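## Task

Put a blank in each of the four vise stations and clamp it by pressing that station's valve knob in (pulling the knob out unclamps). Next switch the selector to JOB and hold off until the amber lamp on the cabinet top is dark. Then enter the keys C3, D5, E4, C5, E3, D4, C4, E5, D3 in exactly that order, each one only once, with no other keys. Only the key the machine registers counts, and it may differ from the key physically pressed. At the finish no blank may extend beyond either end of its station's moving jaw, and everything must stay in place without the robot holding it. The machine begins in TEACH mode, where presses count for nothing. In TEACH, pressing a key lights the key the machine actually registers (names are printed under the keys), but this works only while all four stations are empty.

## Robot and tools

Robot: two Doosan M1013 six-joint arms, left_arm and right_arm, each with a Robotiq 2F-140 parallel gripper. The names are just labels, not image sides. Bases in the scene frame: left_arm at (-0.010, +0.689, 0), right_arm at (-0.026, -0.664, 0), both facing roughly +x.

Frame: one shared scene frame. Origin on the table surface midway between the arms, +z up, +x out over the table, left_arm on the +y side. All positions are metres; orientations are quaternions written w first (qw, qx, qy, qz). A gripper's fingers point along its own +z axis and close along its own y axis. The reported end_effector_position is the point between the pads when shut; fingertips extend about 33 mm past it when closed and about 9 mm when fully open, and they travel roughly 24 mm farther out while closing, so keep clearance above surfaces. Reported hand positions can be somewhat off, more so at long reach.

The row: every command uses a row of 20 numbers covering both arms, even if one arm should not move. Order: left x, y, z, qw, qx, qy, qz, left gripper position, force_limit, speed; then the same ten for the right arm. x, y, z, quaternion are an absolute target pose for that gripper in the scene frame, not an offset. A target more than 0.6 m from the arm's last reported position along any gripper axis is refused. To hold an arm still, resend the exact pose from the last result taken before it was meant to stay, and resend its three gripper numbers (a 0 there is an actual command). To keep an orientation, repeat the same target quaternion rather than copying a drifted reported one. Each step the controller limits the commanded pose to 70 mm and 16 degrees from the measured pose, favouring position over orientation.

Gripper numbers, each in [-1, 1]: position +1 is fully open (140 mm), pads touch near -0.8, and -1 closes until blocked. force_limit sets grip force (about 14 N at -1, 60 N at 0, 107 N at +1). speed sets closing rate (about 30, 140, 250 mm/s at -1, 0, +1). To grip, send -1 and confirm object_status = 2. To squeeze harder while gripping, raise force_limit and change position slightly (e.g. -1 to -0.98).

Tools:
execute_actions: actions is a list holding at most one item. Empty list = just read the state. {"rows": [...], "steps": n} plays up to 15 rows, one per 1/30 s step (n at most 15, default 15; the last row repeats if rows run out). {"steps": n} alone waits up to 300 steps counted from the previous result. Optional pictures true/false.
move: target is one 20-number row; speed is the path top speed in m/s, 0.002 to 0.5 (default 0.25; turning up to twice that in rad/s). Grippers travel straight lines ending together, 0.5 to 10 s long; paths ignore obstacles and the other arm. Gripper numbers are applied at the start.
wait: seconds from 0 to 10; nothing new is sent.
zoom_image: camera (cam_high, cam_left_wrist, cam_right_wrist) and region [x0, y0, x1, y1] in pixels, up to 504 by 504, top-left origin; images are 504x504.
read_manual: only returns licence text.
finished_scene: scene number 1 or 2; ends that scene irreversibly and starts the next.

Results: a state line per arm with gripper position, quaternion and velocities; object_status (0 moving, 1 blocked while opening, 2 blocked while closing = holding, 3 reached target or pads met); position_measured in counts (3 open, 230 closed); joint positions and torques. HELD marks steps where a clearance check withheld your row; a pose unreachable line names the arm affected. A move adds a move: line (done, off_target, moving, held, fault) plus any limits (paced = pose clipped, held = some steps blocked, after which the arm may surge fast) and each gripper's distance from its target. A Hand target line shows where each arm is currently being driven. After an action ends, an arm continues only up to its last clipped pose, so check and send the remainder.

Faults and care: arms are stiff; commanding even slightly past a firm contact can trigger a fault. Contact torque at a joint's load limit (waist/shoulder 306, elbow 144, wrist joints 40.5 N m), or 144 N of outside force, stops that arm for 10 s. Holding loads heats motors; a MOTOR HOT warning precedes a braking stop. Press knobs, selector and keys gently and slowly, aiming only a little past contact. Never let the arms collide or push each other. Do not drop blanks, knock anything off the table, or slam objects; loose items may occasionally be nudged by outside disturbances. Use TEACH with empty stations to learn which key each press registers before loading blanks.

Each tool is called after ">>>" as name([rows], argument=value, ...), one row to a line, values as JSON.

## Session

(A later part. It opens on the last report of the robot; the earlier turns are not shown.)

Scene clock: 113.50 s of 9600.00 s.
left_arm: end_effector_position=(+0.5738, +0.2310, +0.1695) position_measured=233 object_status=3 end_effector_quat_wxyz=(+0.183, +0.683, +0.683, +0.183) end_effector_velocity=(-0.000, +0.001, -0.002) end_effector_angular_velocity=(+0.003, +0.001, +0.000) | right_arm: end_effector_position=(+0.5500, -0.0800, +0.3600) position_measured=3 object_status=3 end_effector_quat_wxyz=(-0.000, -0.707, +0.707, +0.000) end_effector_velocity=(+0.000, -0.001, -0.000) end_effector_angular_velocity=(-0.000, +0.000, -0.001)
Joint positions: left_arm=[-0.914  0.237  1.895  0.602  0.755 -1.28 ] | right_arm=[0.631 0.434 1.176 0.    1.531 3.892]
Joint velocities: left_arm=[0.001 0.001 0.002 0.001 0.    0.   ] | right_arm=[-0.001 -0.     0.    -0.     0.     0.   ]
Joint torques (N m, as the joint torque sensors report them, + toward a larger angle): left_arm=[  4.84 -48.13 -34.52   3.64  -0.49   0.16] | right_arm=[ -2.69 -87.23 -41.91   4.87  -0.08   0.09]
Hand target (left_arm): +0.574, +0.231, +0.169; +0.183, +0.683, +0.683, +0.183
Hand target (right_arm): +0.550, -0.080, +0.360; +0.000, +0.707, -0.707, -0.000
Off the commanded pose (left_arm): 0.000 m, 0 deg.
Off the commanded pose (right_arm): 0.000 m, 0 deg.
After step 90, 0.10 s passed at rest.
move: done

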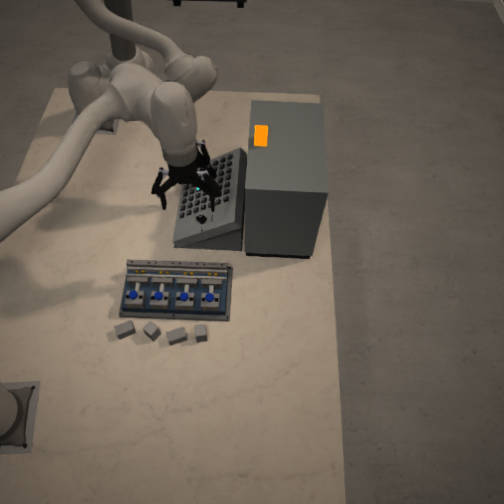

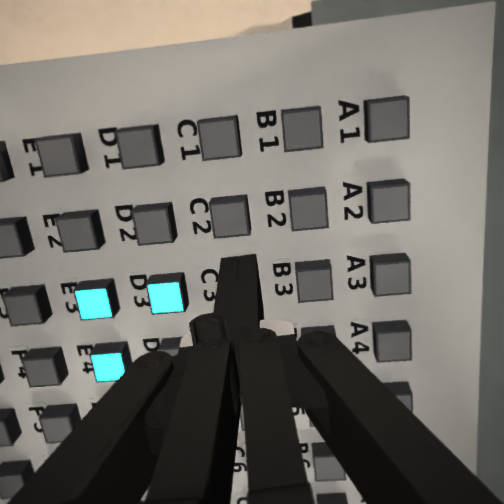

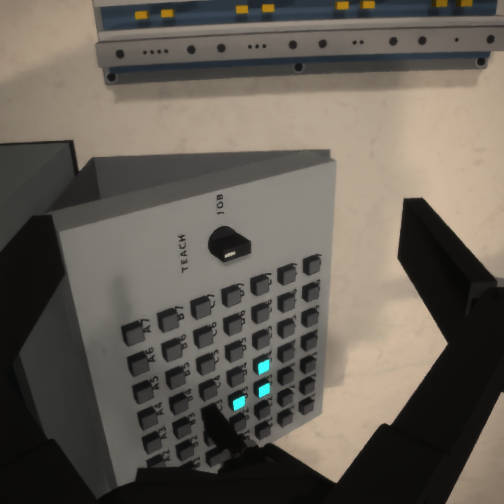

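>>> move(target=[0.5688,0.231,0.1786,0.183,0.683,0.683,0.183,-1,0,0,0.55,-0.08,0.36,0,-0.7071,0.7071,0,1,0,0], speed=0.1)

>>> move(target=[0.5974,0.231,0.1972,0.183,0.683,0.683,0.183,-1,0,0,0.55,-0.08,0.36,0,-0.7071,0.7071,0,1,0,0], speed=0.1)

>>> move(target=[0.6024,0.231,0.1882,0.183,0.683,0.683,0.183,-1,0,0,0.55,-0.08,0.36,0,-0.7071,0.7071,0,1,0,0], speed=0.02)

>>> move(target=[0.5974,0.231,0.1972,0.183,0.683,0.683,0.183,-1,0,0,0.55,-0.08,0.36,0,-0.7071,0.7071,0,1,0,0], speed=0.1)

>>> move(target=[0.5974,0.197,0.1972,0.183,0.683,0.683,0.183,-1,0,0,0.55,-0.08,0.36,0,-0.7071,0.7071,0,1,0,0], speed=0.1)

>>> move(target=[0.6024,0.197,0.1885,0.183,0.683,0.683,0.183,-1,0,0,0.55,-0.08,0.36,0,-0.7071,0.7071,0,1,0,0], speed=0.02)

>>> move(target=[0.5974,0.197,0.1972,0.183,0.683,0.683,0.183,-1,0,0,0.55,-0.08,0.36,0,-0.7071,0.7071,0,1,0,0], speed=0.1)

>>> move(target=[0.5974,0.163,0.1972,0.183,0.683,0.683,0.183,-1,0,0,0.55,-0.08,0.36,0,-0.7071,0.7071,0,1,0,0], speed=0.1)

>>> move(target=[0.6024,0.163,0.1888,0.183,0.683,0.683,0.183,-1,0,0,0.55,-0.08,0.36,0,-0.7071,0.7071,0,1,0,0], speed=0.02)

Scene clock: 135.10 s of 9600.00 s.
left_arm: end_effector_position=(+0.5688, +0.2310, +0.1786) position_measured=233 object_status=3 end_effector_quat_wxyz=(+0.183, +0.683, +0.683, +0.183) end_effector_velocity=(-0.001, -0.002, +0.001) end_effector_angular_velocity=(-0.000, -0.001, -0.002) | right_arm: end_effector_position=(+0.5500, -0.0800, +0.3600) position_measured=3 object_status=3 end_effector_quat_wxyz=(-0.000, -0.707, +0.707, +0.000) end_effector_velocity=(-0.000, +0.000, -0.000) end_effector_angular_velocity=(-0.000, +0.000, -0.000)
Joint positions: left_arm=[-0.921  0.224  1.893  0.594  0.77  -1.274] | right_arm=[0.631 0.434 1.176 0.    1.531 3.892]
Joint velocities: left_arm=[-0.002 -0.    -0.001 -0.     0.001  0.   ] | right_arm=[ 0.  0. -0. -0.  0.  0.]
Joint torques (N m, as the joint torque sensors report them, + toward a larger angle): left_arm=[  0.62 -58.37 -39.46   3.53   0.14   0.27] | right_arm=[ -1.94 -86.54 -41.87   4.65  -0.28   0.24]
Hand target (left_arm): +0.569, +0.231, +0.179; +0.183, +0.683, +0.683, +0.183
Hand target (right_arm): +0.550, -0.080, +0.360; +0.000, +0.707, -0.707, -0.000
Off the commanded pose (left_arm): 0.000 m, 0 deg.
Off the commanded pose (right_arm): 0.000 m, 0 deg.
After step 90, 17.90 s passed at rest.
move: done

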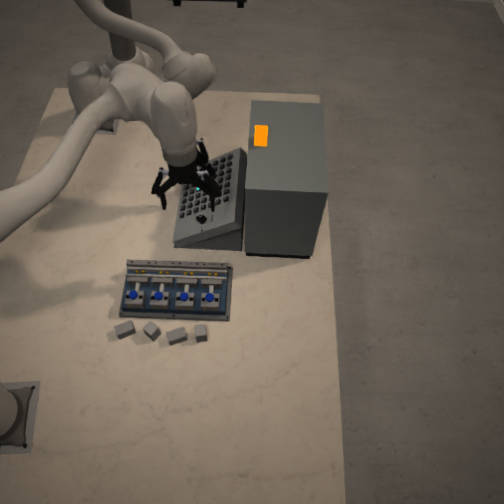

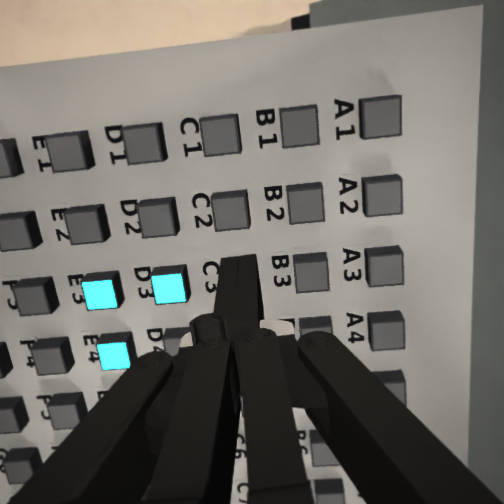

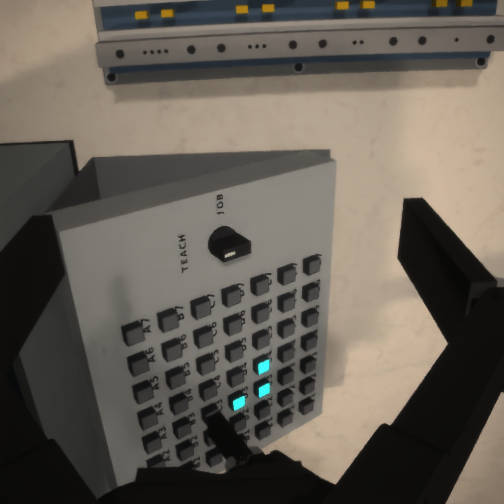

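Scene clock: 135.87 s of 9600.00 s.
left_arm: end_effector_position=(+0.5974, +0.2310, +0.1972) position_measured=233 object_status=3 end_effector_quat_wxyz=(+0.183, +0.683, +0.683, +0.183) end_effector_velocity=(-0.001, -0.002, +0.001) end_effector_angular_velocity=(-0.003, -0.001, -0.002) | right_arm: end_effector_position=(+0.5500, -0.0800, +0.3600) position_measured=3 object_status=3 end_effector_quat_wxyz=(-0.000, -0.707, +0.707, +0.000) end_effector_velocity=(+0.001, -0.001, +0.000) end_effector_angular_velocity=(+0.000, +0.000, -0.001)
Joint positions: left_arm=[-0.885  0.237  1.838  0.562  0.789 -1.205] | right_arm=[0.631 0.434 1.176 0.    1.531 3.892]
Joint velocities: left_arm=[-0.002 -0.002 -0.    -0.002 -0.001  0.001] | right_arm=[-0.001 -0.     0.     0.     0.     0.   ]
Joint torques (N m, as the joint torque sensors report them, + toward a larger angle): left_arm=[  1.03 -60.02 -39.73   3.66   0.03   0.27] | right_arm=[ -1.16 -87.68 -41.75   4.6   -0.06   0.26]
Hand target (left_arm): +0.597, +0.231, +0.197; +0.183, +0.683, +0.683, +0.183
Hand target (right_arm): +0.550, -0.080, +0.360; +0.000, +0.707, -0.707, -0.000
Off the commanded pose (left_arm): 0.000 m, 0 deg.
Off the commanded pose (right_arm): 0.000 m, 0 deg.
move: done

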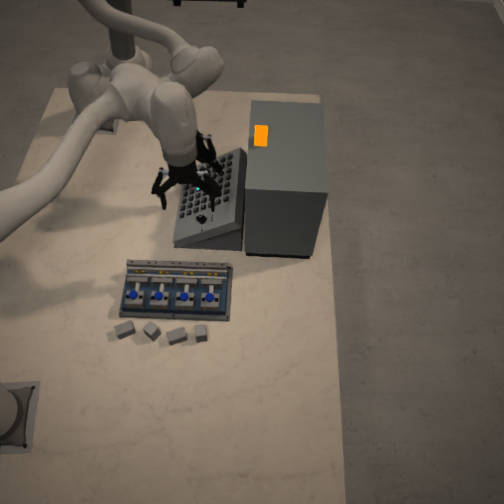

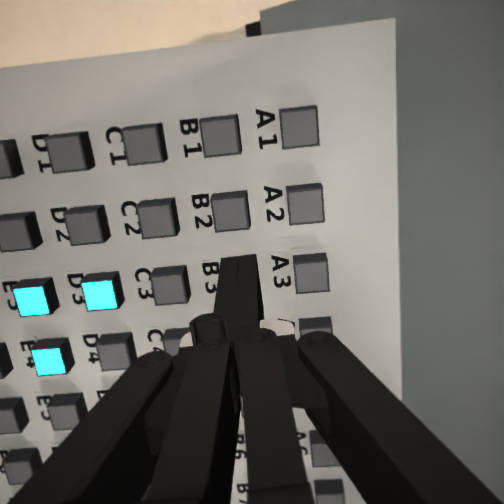

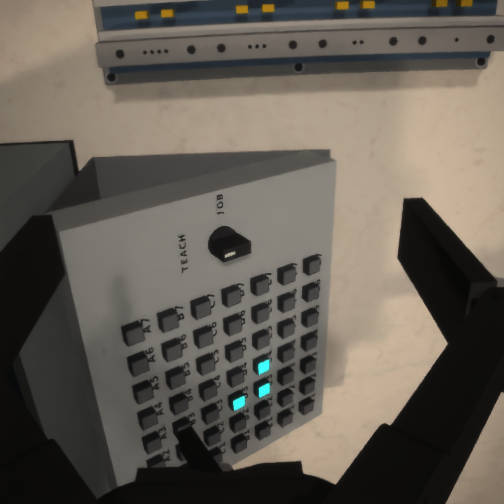

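Scene clock: 136.60 s of 9600.00 s.
left_arm: end_effector_position=(+0.6024, +0.2310, +0.1883) position_measured=233 object_status=3 end_effector_quat_wxyz=(+0.183, +0.683, +0.683, +0.183) end_effector_velocity=(+0.001, +0.001, +0.000) end_effector_angular_velocity=(+0.001, -0.002, -0.000) | right_arm: end_effector_position=(+0.5500, -0.0800, +0.3600) position_measured=3 object_status=3 end_effector_quat_wxyz=(-0.000, -0.707, +0.707, +0.000) end_effector_velocity=(-0.000, -0.000, -0.001) end_effector_angular_velocity=(-0.001, +0.000, +0.000)
Joint positions: left_arm=[-0.88   0.249  1.84   0.569  0.774 -1.21 ] | right_arm=[0.631 0.434 1.176 0.    1.531 3.892]
Joint velocities: left_arm=[ 0.001  0.     0.     0.003 -0.001 -0.   ] | right_arm=[ 0.     0.     0.001 -0.    -0.    -0.   ]
Joint torques (N m, as the joint torque sensors report them, + toward a larger angle): left_arm=[  3.53 -54.64 -36.55   3.63  -0.32   0.14] | right_arm=[ -1.22 -86.84 -41.77   4.79  -0.1    0.2 ]
Hand target (left_arm): +0.602, +0.231, +0.188; +0.183, +0.683, +0.683, +0.183
Hand target (right_arm): +0.550, -0.080, +0.360; +0.000, +0.707, -0.707, -0.000
Off the commanded pose (left_arm): 0.000 m, 0 deg.
Off the commanded pose (right_arm): 0.000 m, 0 deg.
move: done

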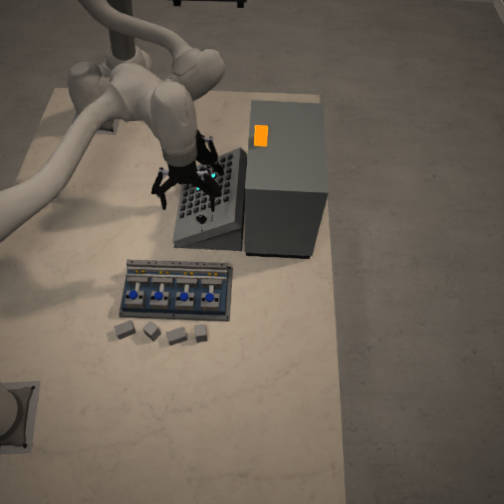

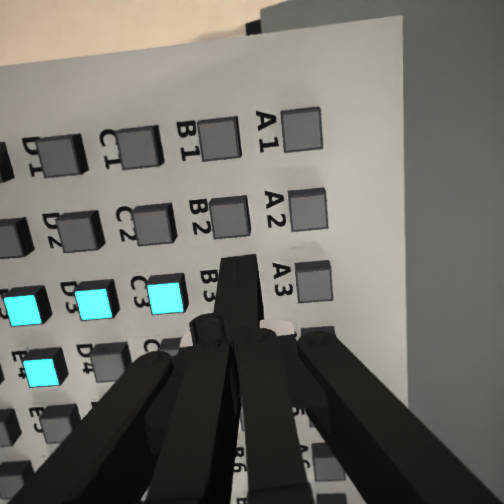

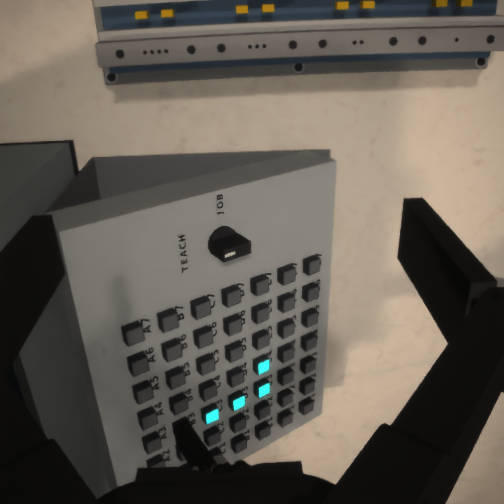

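Scene clock: 137.30 s of 9600.00 s.
left_arm: end_effector_position=(+0.5974, +0.2310, +0.1972) position_measured=233 object_status=3 end_effector_quat_wxyz=(+0.183, +0.683, +0.683, +0.183) end_effector_velocity=(-0.001, +0.000, +0.000) end_effector_angular_velocity=(+0.001, +0.000, +0.000) | right_arm: end_effector_position=(+0.5500, -0.0800, +0.3600) position_measured=3 object_status=3 end_effector_quat_wxyz=(-0.000, -0.707, +0.707, -0.000) end_effector_velocity=(+0.000, -0.000, +0.000) end_effector_angular_velocity=(+0.000, +0.000, +0.000)
Joint positions: left_arm=[-0.885  0.237  1.838  0.562  0.789 -1.205] | right_arm=[ 0.631  0.434  1.176 -0.     1.531  3.892]
Joint velocities: left_arm=[-0.001 -0.001  0.001 -0.     0.002  0.   ] | right_arm=[-0.    -0.     0.     0.    -0.    -0.001]
Joint torques (N m, as the joint torque sensors report them, + toward a larger angle): left_arm=[  0.66 -59.83 -40.24   3.61   0.11   0.16] | right_arm=[ -2.34 -87.11 -42.14   4.93   0.01   0.06]
Hand target (left_arm): +0.597, +0.231, +0.197; +0.183, +0.683, +0.683, +0.183
Hand target (right_arm): +0.550, -0.080, +0.360; +0.000, +0.707, -0.707, -0.000
Off the commanded pose (left_arm): 0.000 m, 0 deg.
Off the commanded pose (right_arm): 0.000 m, 0 deg.
move: done

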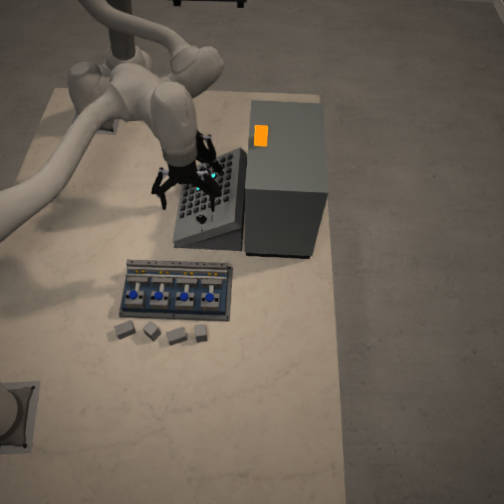

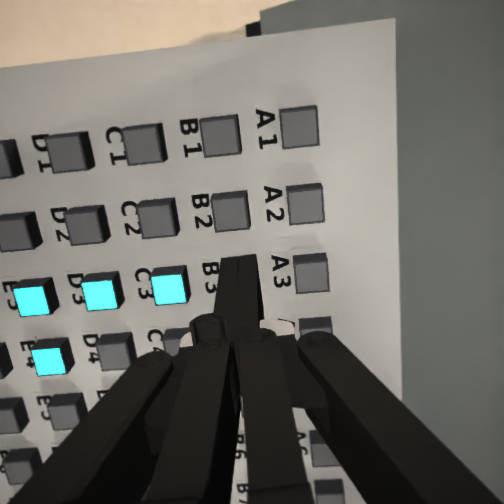

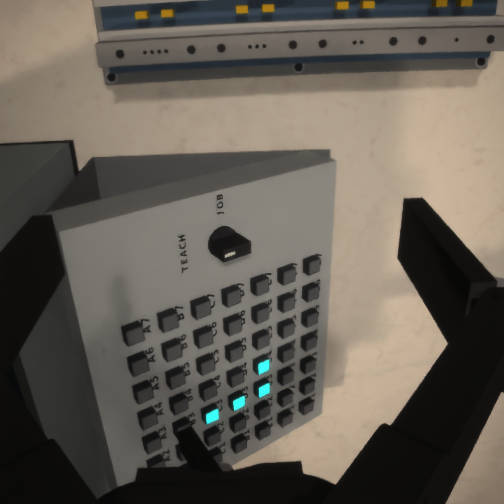

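Scene clock: 138.07 s of 9600.00 s.
left_arm: end_effector_position=(+0.5973, +0.1970, +0.1972) position_measured=233 object_status=3 end_effector_quat_wxyz=(+0.183, +0.683, +0.683, +0.183) end_effector_velocity=(+0.001, +0.000, +0.002) end_effector_angular_velocity=(-0.002, -0.002, +0.001) | right_arm: end_effector_position=(+0.5500, -0.0800, +0.3600) position_measured=3 object_status=3 end_effector_quat_wxyz=(-0.000, -0.707, +0.707, +0.000) end_effector_velocity=(-0.000, +0.000, +0.000) end_effector_angular_velocity=(+0.000, +0.000, +0.001)
Joint positions: left_arm=[-0.919  0.273  1.79   0.565  0.815 -1.231] | right_arm=[0.631 0.434 1.176 0.    1.531 3.892]
Joint velocities: left_arm=[ 0.001 -0.001 -0.001  0.    -0.    -0.001] | right_arm=[ 0.001 -0.    -0.     0.     0.    -0.   ]
Joint torques (N m, as the joint torque sensors report them, + toward a larger angle): left_arm=[  1.13 -63.36 -40.02   3.8    0.09   0.19] | right_arm=[ -2.04 -86.34 -41.67   4.82  -0.06   0.25]
Hand target (left_arm): +0.597, +0.197, +0.197; +0.183, +0.683, +0.683, +0.183
Hand target (right_arm): +0.550, -0.080, +0.360; +0.000, +0.707, -0.707, -0.000
Off the commanded pose (left_arm): 0.000 m, 0 deg.
Off the commanded pose (right_arm): 0.000 m, 0 deg.
move: done

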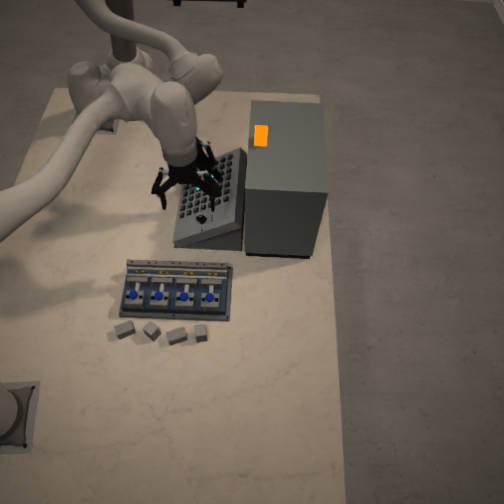

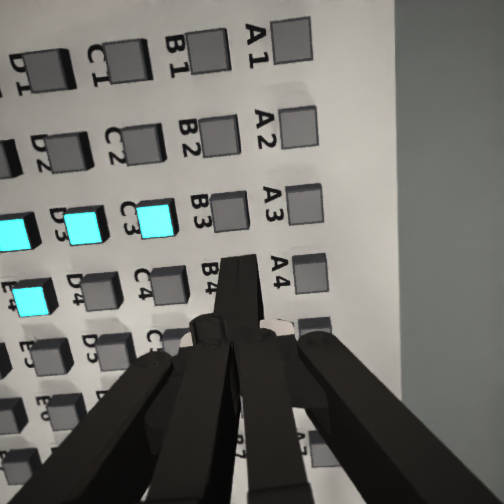

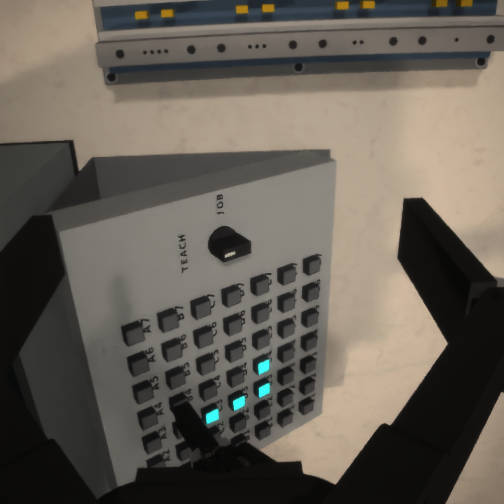

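Scene clock: 138.80 s of 9600.00 s.
left_arm: end_effector_position=(+0.6024, +0.1970, +0.1886) position_measured=233 object_status=3 end_effector_quat_wxyz=(+0.183, +0.683, +0.683, +0.183) end_effector_velocity=(+0.001, -0.000, +0.001) end_effector_angular_velocity=(-0.001, -0.002, -0.001) | right_arm: end_effector_position=(+0.5500, -0.0800, +0.3600) position_measured=3 object_status=3 end_effector_quat_wxyz=(-0.000, -0.707, +0.707, +0.000) end_effector_velocity=(+0.001, -0.001, -0.001) end_effector_angular_velocity=(-0.001, +0.001, -0.002)
Joint positions: left_arm=[-0.913  0.285  1.792  0.57   0.801 -1.235] | right_arm=[ 0.631  0.434  1.176 -0.     1.531  3.892]
Joint velocities: left_arm=[ 0.    -0.    -0.     0.001 -0.001 -0.   ] | right_arm=[-0.002  0.     0.001 -0.    -0.     0.   ]
Joint torques (N m, as the joint torque sensors report them, + toward a larger angle): left_arm=[  3.5  -58.61 -36.93   3.83  -0.12   0.17] | right_arm=[ -1.49 -87.05 -41.98   4.73   0.03   0.29]
Hand target (left_arm): +0.602, +0.197, +0.188; +0.183, +0.683, +0.683, +0.183
Hand target (right_arm): +0.550, -0.080, +0.360; +0.000, +0.707, -0.707, -0.000
Off the commanded pose (left_arm): 0.000 m, 0 deg.
Off the commanded pose (right_arm): 0.000 m, 0 deg.
move: done

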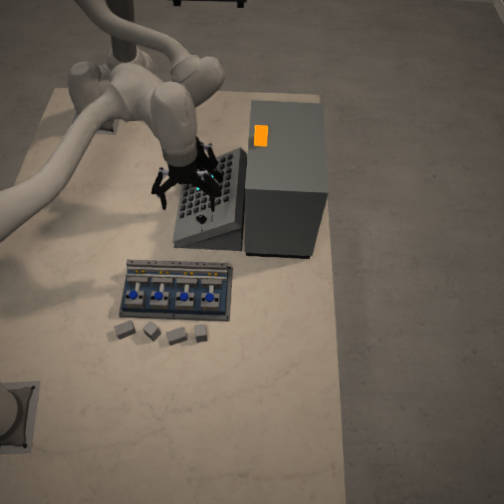

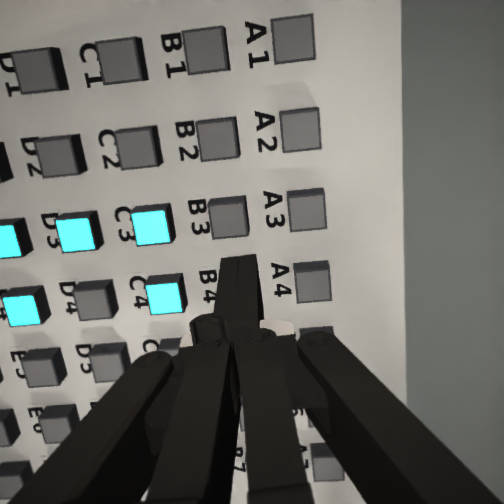

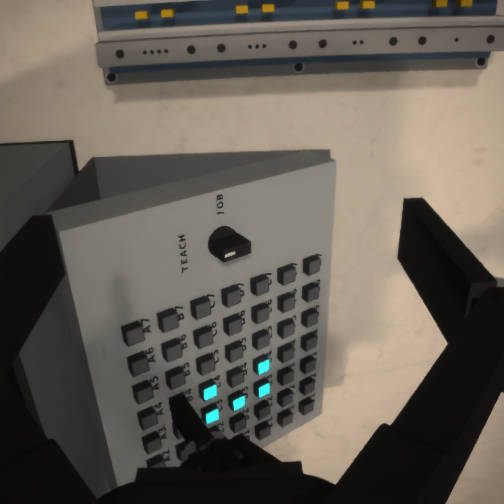

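Scene clock: 139.50 s of 9600.00 s.
left_arm: end_effector_position=(+0.5974, +0.1970, +0.1972) position_measured=233 object_status=3 end_effector_quat_wxyz=(+0.183, +0.683, +0.683, +0.183) end_effector_velocity=(+0.000, +0.000, -0.001) end_effector_angular_velocity=(+0.001, -0.000, -0.000) | right_arm: end_effector_position=(+0.5500, -0.0800, +0.3600) position_measured=3 object_status=3 end_effector_quat_wxyz=(-0.000, -0.707, +0.707, +0.000) end_effector_velocity=(-0.001, +0.002, +0.000) end_effector_angular_velocity=(+0.000, -0.000, +0.002)
Joint positions: left_arm=[-0.919  0.273  1.79   0.564  0.815 -1.231] | right_arm=[0.631 0.434 1.176 0.    1.531 3.892]
Joint velocities: left_arm=[ 0.     0.001 -0.     0.001 -0.    -0.   ] | right_arm=[ 0.002  0.    -0.001  0.     0.     0.   ]
Joint torques (N m, as the joint torque sensors report them, + toward a larger angle): left_arm=[  0.96 -63.99 -40.57   3.78   0.19   0.15] | right_arm=[ -2.09 -87.18 -41.61   4.69  -0.14   0.33]
Hand target (left_arm): +0.597, +0.197, +0.197; +0.183, +0.683, +0.683, +0.183
Hand target (right_arm): +0.550, -0.080, +0.360; +0.000, +0.707, -0.707, -0.000
Off the commanded pose (left_arm): 0.000 m, 0 deg.
Off the commanded pose (right_arm): 0.000 m, 0 deg.
move: done

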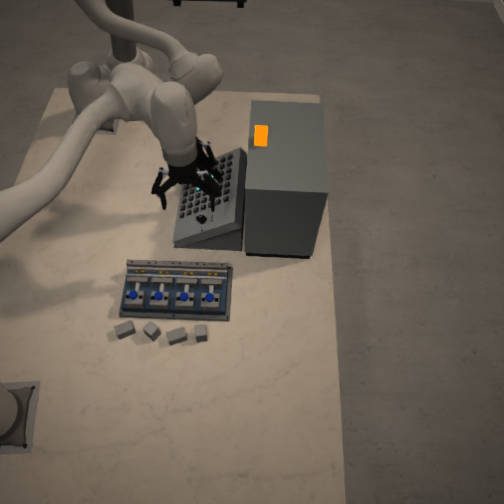

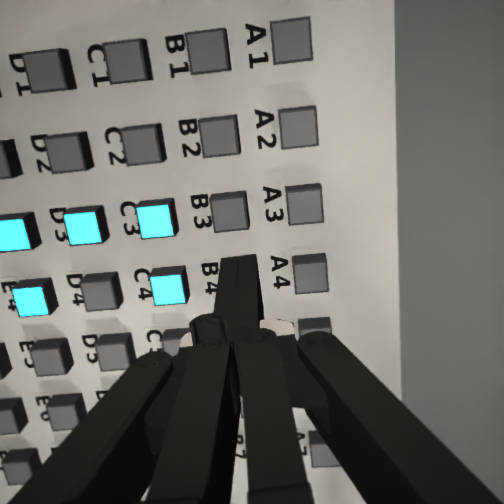

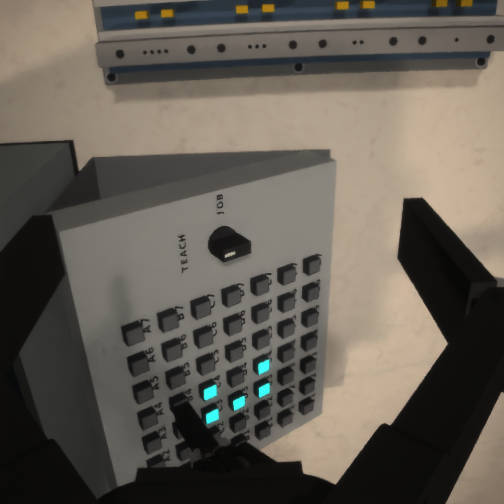

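Scene clock: 140.27 s of 9600.00 s.
left_arm: end_effector_position=(+0.5974, +0.1630, +0.1972) position_measured=233 object_status=3 end_effector_quat_wxyz=(+0.183, +0.683, +0.683, +0.183) end_effector_velocity=(-0.000, -0.001, +0.000) end_effector_angular_velocity=(-0.001, +0.000, -0.000) | right_arm: end_effector_position=(+0.5500, -0.0800, +0.3600) position_measured=3 object_status=3 end_effector_quat_wxyz=(-0.000, -0.707, +0.707, +0.000) end_effector_velocity=(+0.000, -0.000, +0.000) end_effector_angular_velocity=(-0.000, -0.000, -0.001)
Joint positions: left_arm=[-0.95   0.311  1.739  0.565  0.841 -1.253] | right_arm=[0.631 0.434 1.176 0.    1.531 3.892]
Joint velocities: left_arm=[-0.001  0.    -0.    -0.001 -0.    -0.   ] | right_arm=[-0.001 -0.     0.    -0.     0.     0.   ]
Joint torques (N m, as the joint torque sensors report them, + toward a larger angle): left_arm=[  1.39 -68.14 -40.3    3.79   0.17   0.18] | right_arm=[ -1.46 -88.08 -42.03   4.77  -0.24   0.2 ]
Hand target (left_arm): +0.597, +0.163, +0.197; +0.183, +0.683, +0.683, +0.183
Hand target (right_arm): +0.550, -0.080, +0.360; +0.000, +0.707, -0.707, -0.000
Off the commanded pose (left_arm): 0.000 m, 0 deg.
Off the commanded pose (right_arm): 0.000 m, 0 deg.
move: done

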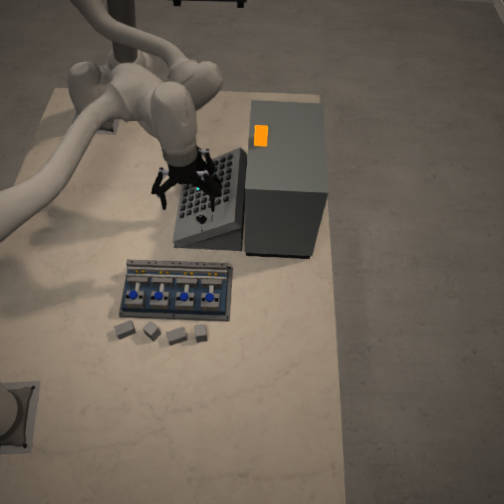

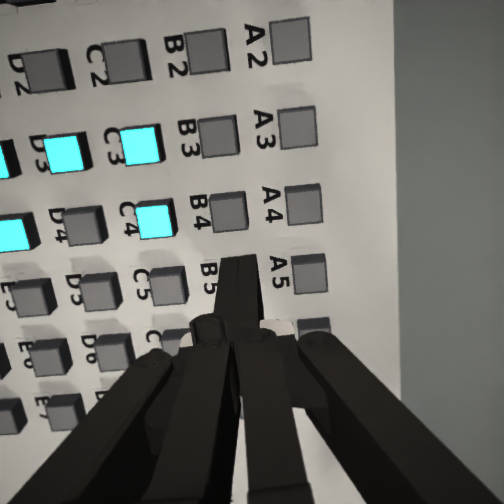

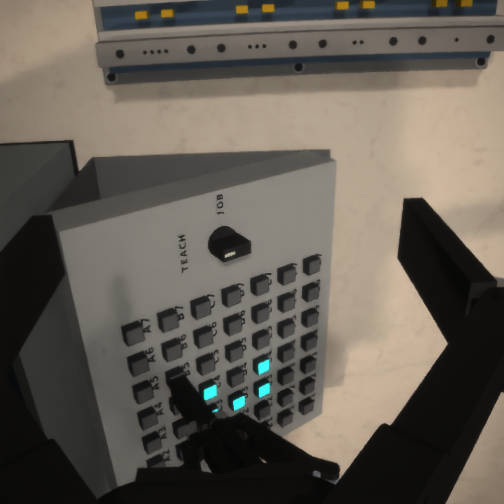

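Scene clock: 140.97 s of 9600.00 s.
left_arm: end_effector_position=(+0.6024, +0.1630, +0.1889) position_measured=233 object_status=3 end_effector_quat_wxyz=(+0.183, +0.683, +0.683, +0.183) end_effector_velocity=(+0.001, +0.001, -0.000) end_effector_angular_velocity=(-0.001, -0.000, +0.001) | right_arm: end_effector_position=(+0.5500, -0.0800, +0.3600) position_measured=3 object_status=3 end_effector_quat_wxyz=(-0.000, -0.707, +0.707, +0.000) end_effector_velocity=(+0.000, -0.000, +0.000) end_effector_angular_velocity=(+0.000, -0.000, -0.000)
Joint positions: left_arm=[-0.944  0.322  1.741  0.57   0.828 -1.256] | right_arm=[0.631 0.434 1.176 0.    1.531 3.892]
Joint velocities: left_arm=[ 0.001 -0.     0.    -0.    -0.001 -0.   ] | right_arm=[-0.  0. -0. -0.  0.  0.]
Joint torques (N m, as the joint torque sensors report them, + toward a larger angle): left_arm=[  3.37 -62.11 -37.27   3.83  -0.16   0.19] | right_arm=[ -1.97 -87.87 -41.56   4.73  -0.07   0.29]
Hand target (left_arm): +0.602, +0.163, +0.189; +0.183, +0.683, +0.683, +0.183
Hand target (right_arm): +0.550, -0.080, +0.360; +0.000, +0.707, -0.707, -0.000
Off the commanded pose (left_arm): 0.000 m, 0 deg.
Off the commanded pose (right_arm): 0.000 m, 0 deg.
move: done

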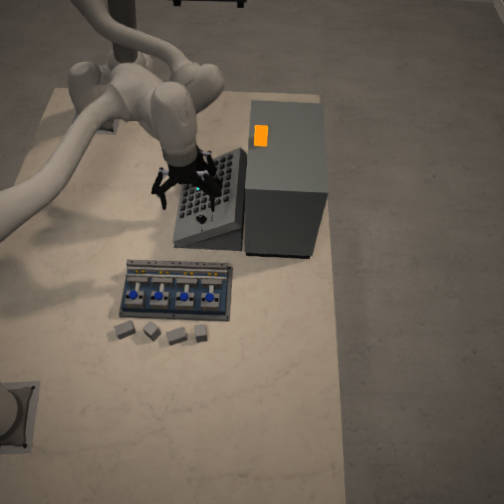

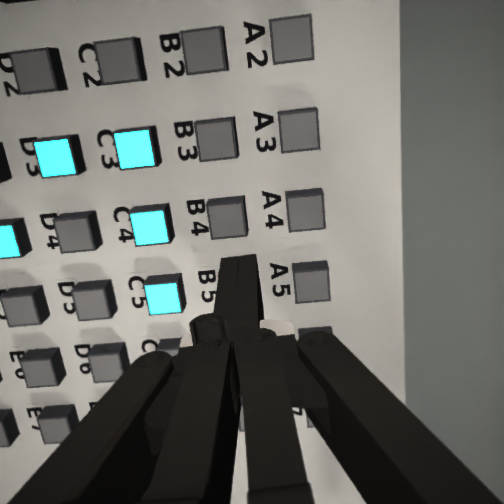

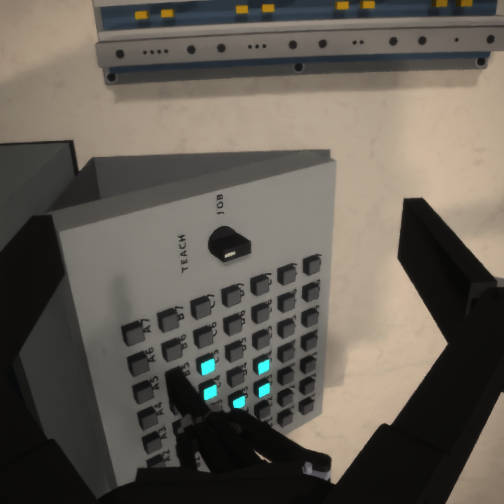

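>>> move(target=[0.55,0.163,0.28,0.183,0.683,0.683,0.183,-1,0,0,0.45,-0.40,0.28,0,-0.7071,0.7071,0,1,0,0])

Scene clock: 146.17 s of 9600.00 s.
left_arm: end_effector_position=(+0.5500, +0.1630, +0.2801) position_measured=233 object_status=3 end_effector_quat_wxyz=(+0.183, +0.683, +0.683, +0.183) end_effector_velocity=(+0.000, -0.000, +0.001) end_effector_angular_velocity=(-0.001, -0.001, -0.000) | right_arm: end_effector_position=(+0.4494, -0.3997, +0.2798) position_measured=3 object_status=3 end_effector_quat_wxyz=(-0.000, -0.707, +0.707, +0.000) end_effector_velocity=(-0.001, -0.000, -0.000) end_effector_angular_velocity=(-0.000, +0.000, +0.002)
Joint positions: left_arm=[-1.008  0.212  1.706  0.524  0.98  -1.224] | right_arm=[ 0.325  0.012  1.85  -0.     1.281  3.586]
Joint velocities: left_arm=[-0.    -0.    -0.     0.001 -0.    -0.001] | right_arm=[ 0.001 -0.001  0.001 -0.    -0.    -0.001]
Joint torques (N m, as the joint torque sensors report them, + toward a larger angle): left_arm=[  0.35 -59.51 -42.66   4.14   0.15   0.19] | right_arm=[ -2.65 -44.01 -40.42   4.42  -0.13   0.14]
Hand target (left_arm): +0.550, +0.163, +0.280; +0.183, +0.683, +0.683, +0.183
Hand target (right_arm): +0.449, -0.400, +0.280; +0.000, +0.707, -0.707, -0.000
Off the commanded pose (left_arm): 0.000 m, 0 deg.
Off the commanded pose (right_arm): 0.001 m, 0 deg.
After step 90, 0.40 s passed at rest.
move: done

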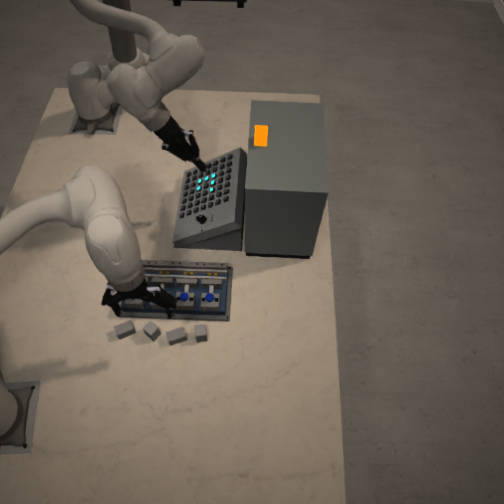

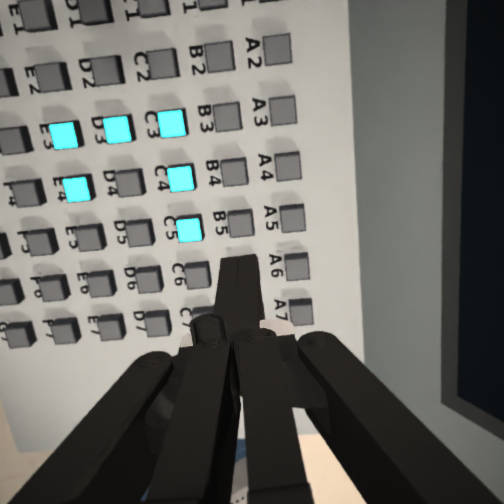

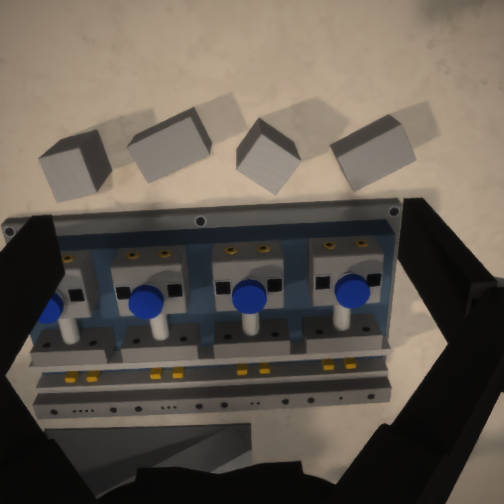

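>>> move(target=[0.55,0.163,0.28,0.183,0.683,0.683,0.183,-1,0,0,0.324,-0.354,0.09,0,-0.848,0.53,0,0.35,0,0])

Scene clock: 162.47 s of 9600.00 s.
left_arm: end_effector_position=(+0.5500, +0.1630, +0.2801) position_measured=233 object_status=3 end_effector_quat_wxyz=(+0.183, +0.683, +0.683, +0.183) end_effector_velocity=(-0.000, -0.001, +0.000) end_effector_angular_velocity=(+0.000, -0.001, -0.001) | right_arm: end_effector_position=(+0.3243, -0.3536, +0.0899) position_measured=85 object_status=3 end_effector_quat_wxyz=(-0.000, +0.848, -0.530, -0.000) end_effector_velocity=(-0.000, -0.001, -0.001) end_effector_angular_velocity=(-0.001, +0.001, +0.000)
Joint positions: left_arm=[-1.008  0.212  1.706  0.524  0.98  -1.224] | right_arm=[0.533 0.049 2.197 0.    0.896 3.339]
Joint velocities: left_arm=[-0.001  0.001 -0.001  0.001 -0.    -0.   ] | right_arm=[-0.     0.     0.001 -0.    -0.001 -0.001]
Joint torques (N m, as the joint torque sensors report them, + toward a larger angle): left_arm=[  0.46 -60.12 -42.51   4.25   0.18   0.2 ] | right_arm=[ -1.77 -39.86 -31.98   3.66  -0.12   0.15]
Hand target (left_arm): +0.550, +0.163, +0.280; +0.183, +0.683, +0.683, +0.183
Hand target (right_arm): +0.324, -0.354, +0.090; -0.000, +0.848, -0.530, -0.000
Off the commanded pose (left_arm): 0.000 m, 0 deg.
Off the commanded pose (right_arm): 0.001 m, 0 deg.
After step 90, 11.97 s passed at rest.
move: done

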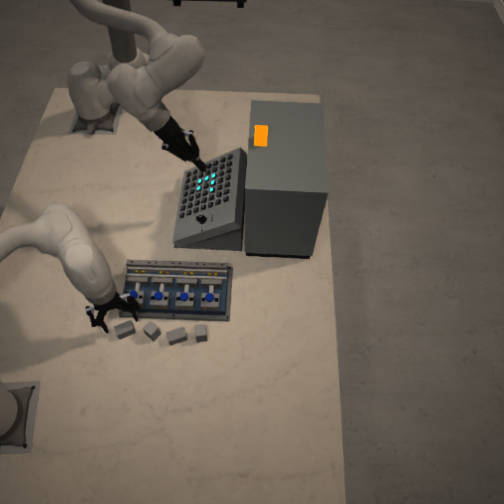

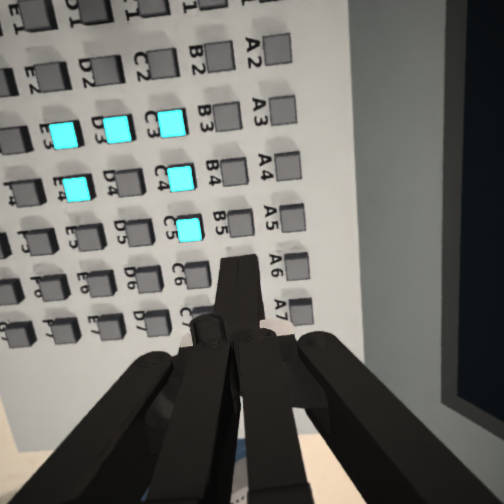

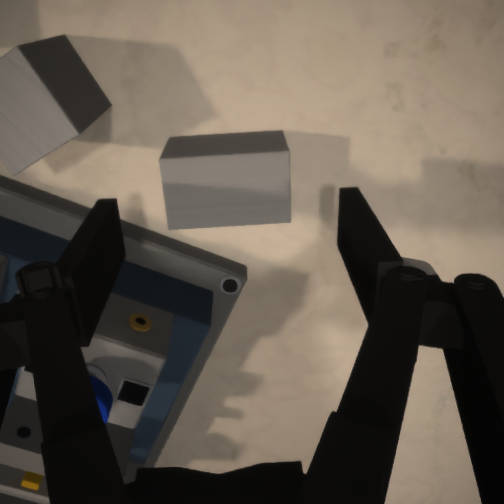

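>>> move(target=[0.55,0.163,0.28,0.183,0.683,0.683,0.183,-1,0,0,0.328,-0.3565,0.048,0,-0.848,0.53,0,0.2,0,0], speed=0.08)

>>> move(target=[0.55,0.163,0.28,0.183,0.683,0.683,0.183,-1,0,0,0.328,-0.3565,0.048,0,-0.848,0.53,0,-1,0,-0.5])

Scene clock: 169.30 s of 9600.00 s.
left_arm: end_effector_position=(+0.5500, +0.1630, +0.2800) position_measured=233 object_status=3 end_effector_quat_wxyz=(+0.183, +0.683, +0.683, +0.183) end_effector_velocity=(+0.001, -0.000, +0.003) end_effector_angular_velocity=(-0.003, -0.003, -0.000) | right_arm: end_effector_position=(+0.3280, -0.3565, +0.0480) position_measured=104 object_status=3 end_effector_quat_wxyz=(-0.000, +0.848, -0.530, -0.000) end_effector_velocity=(-0.000, +0.001, -0.000) end_effector_angular_velocity=(+0.000, -0.000, +0.001)
Joint positions: left_arm=[-1.008  0.212  1.706  0.524  0.98  -1.224] | right_arm=[0.523 0.106 2.233 0.    0.802 3.33 ]
Joint velocities: left_arm=[ 0.001 -0.002 -0.001  0.001 -0.001  0.   ] | right_arm=[ 0.001  0.001  0.     0.    -0.001  0.   ]
Joint torques (N m, as the joint torque sensors report them, + toward a larger angle): left_arm=[  0.96 -60.54 -42.41   4.14   0.15   0.16] | right_arm=[ -2.25 -42.52 -29.54   3.55   0.05   0.21]
Hand target (left_arm): +0.550, +0.163, +0.280; +0.183, +0.683, +0.683, +0.183
Hand target (right_arm): +0.328, -0.356, +0.048; -0.000, +0.848, -0.530, -0.000
Off the commanded pose (left_arm): 0.000 m, 0 deg.
Off the commanded pose (right_arm): 0.000 m, 0 deg.
After step 90, 3.00 s passed at rest.
move: done

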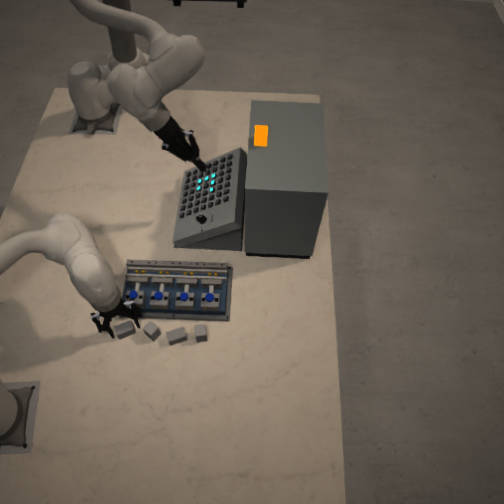

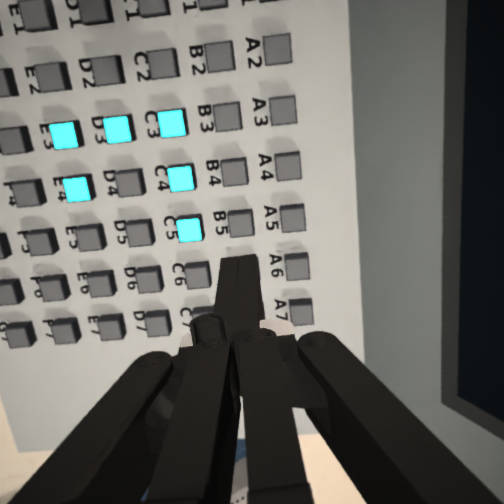

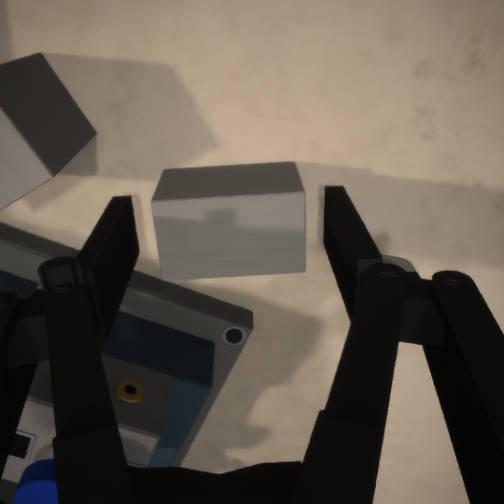

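Scene clock: 170.00 s of 9600.00 s.
left_arm: end_effector_position=(+0.5500, +0.1630, +0.2800) position_measured=233 object_status=3 end_effector_quat_wxyz=(+0.183, +0.683, +0.683, +0.183) end_effector_velocity=(+0.001, +0.001, -0.001) end_effector_angular_velocity=(-0.000, +0.001, +0.002) | right_arm: end_effector_position=(+0.3280, -0.3565, +0.0480) position_measured=143 object_status=2 end_effector_quat_wxyz=(-0.000, +0.848, -0.530, +0.000) end_effector_velocity=(+0.000, -0.000, -0.000) end_effector_angular_velocity=(-0.000, +0.000, -0.000)
Joint positions: left_arm=[-1.008  0.212  1.706  0.524  0.98  -1.224] | right_arm=[0.523 0.106 2.233 0.    0.802 3.33 ]
Joint velocities: left_arm=[ 0.002  0.001  0.    -0.    -0.001 -0.   ] | right_arm=[-0.001 -0.     0.    -0.     0.    -0.   ]
Joint torques (N m, as the joint torque sensors report them, + toward a larger angle): left_arm=[  0.61 -60.07 -42.29   4.15   0.05   0.2 ] | right_arm=[ -3.3  -26.79 -19.17   3.14  -1.77   0.17]
Hand target (left_arm): +0.550, +0.163, +0.280; +0.183, +0.683, +0.683, +0.183
Hand target (right_arm): +0.328, -0.356, +0.048; -0.000, +0.848, -0.530, -0.000
Off the commanded pose (left_arm): 0.000 m, 0 deg.
Off the commanded pose (right_arm): 0.000 m, 0 deg.
move: done

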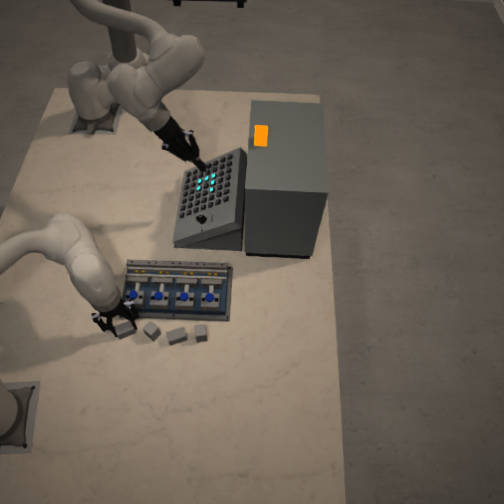

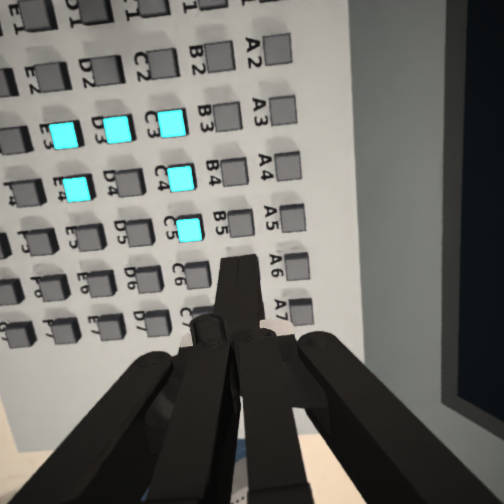

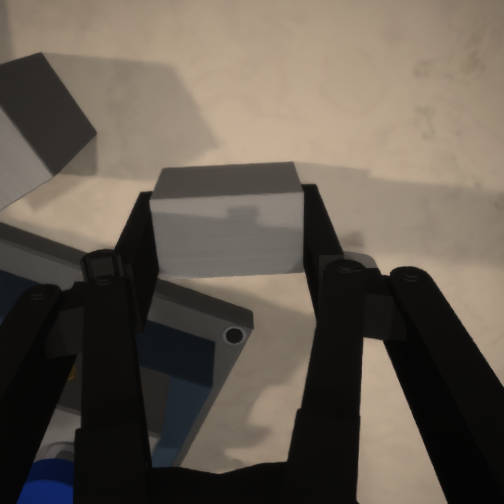

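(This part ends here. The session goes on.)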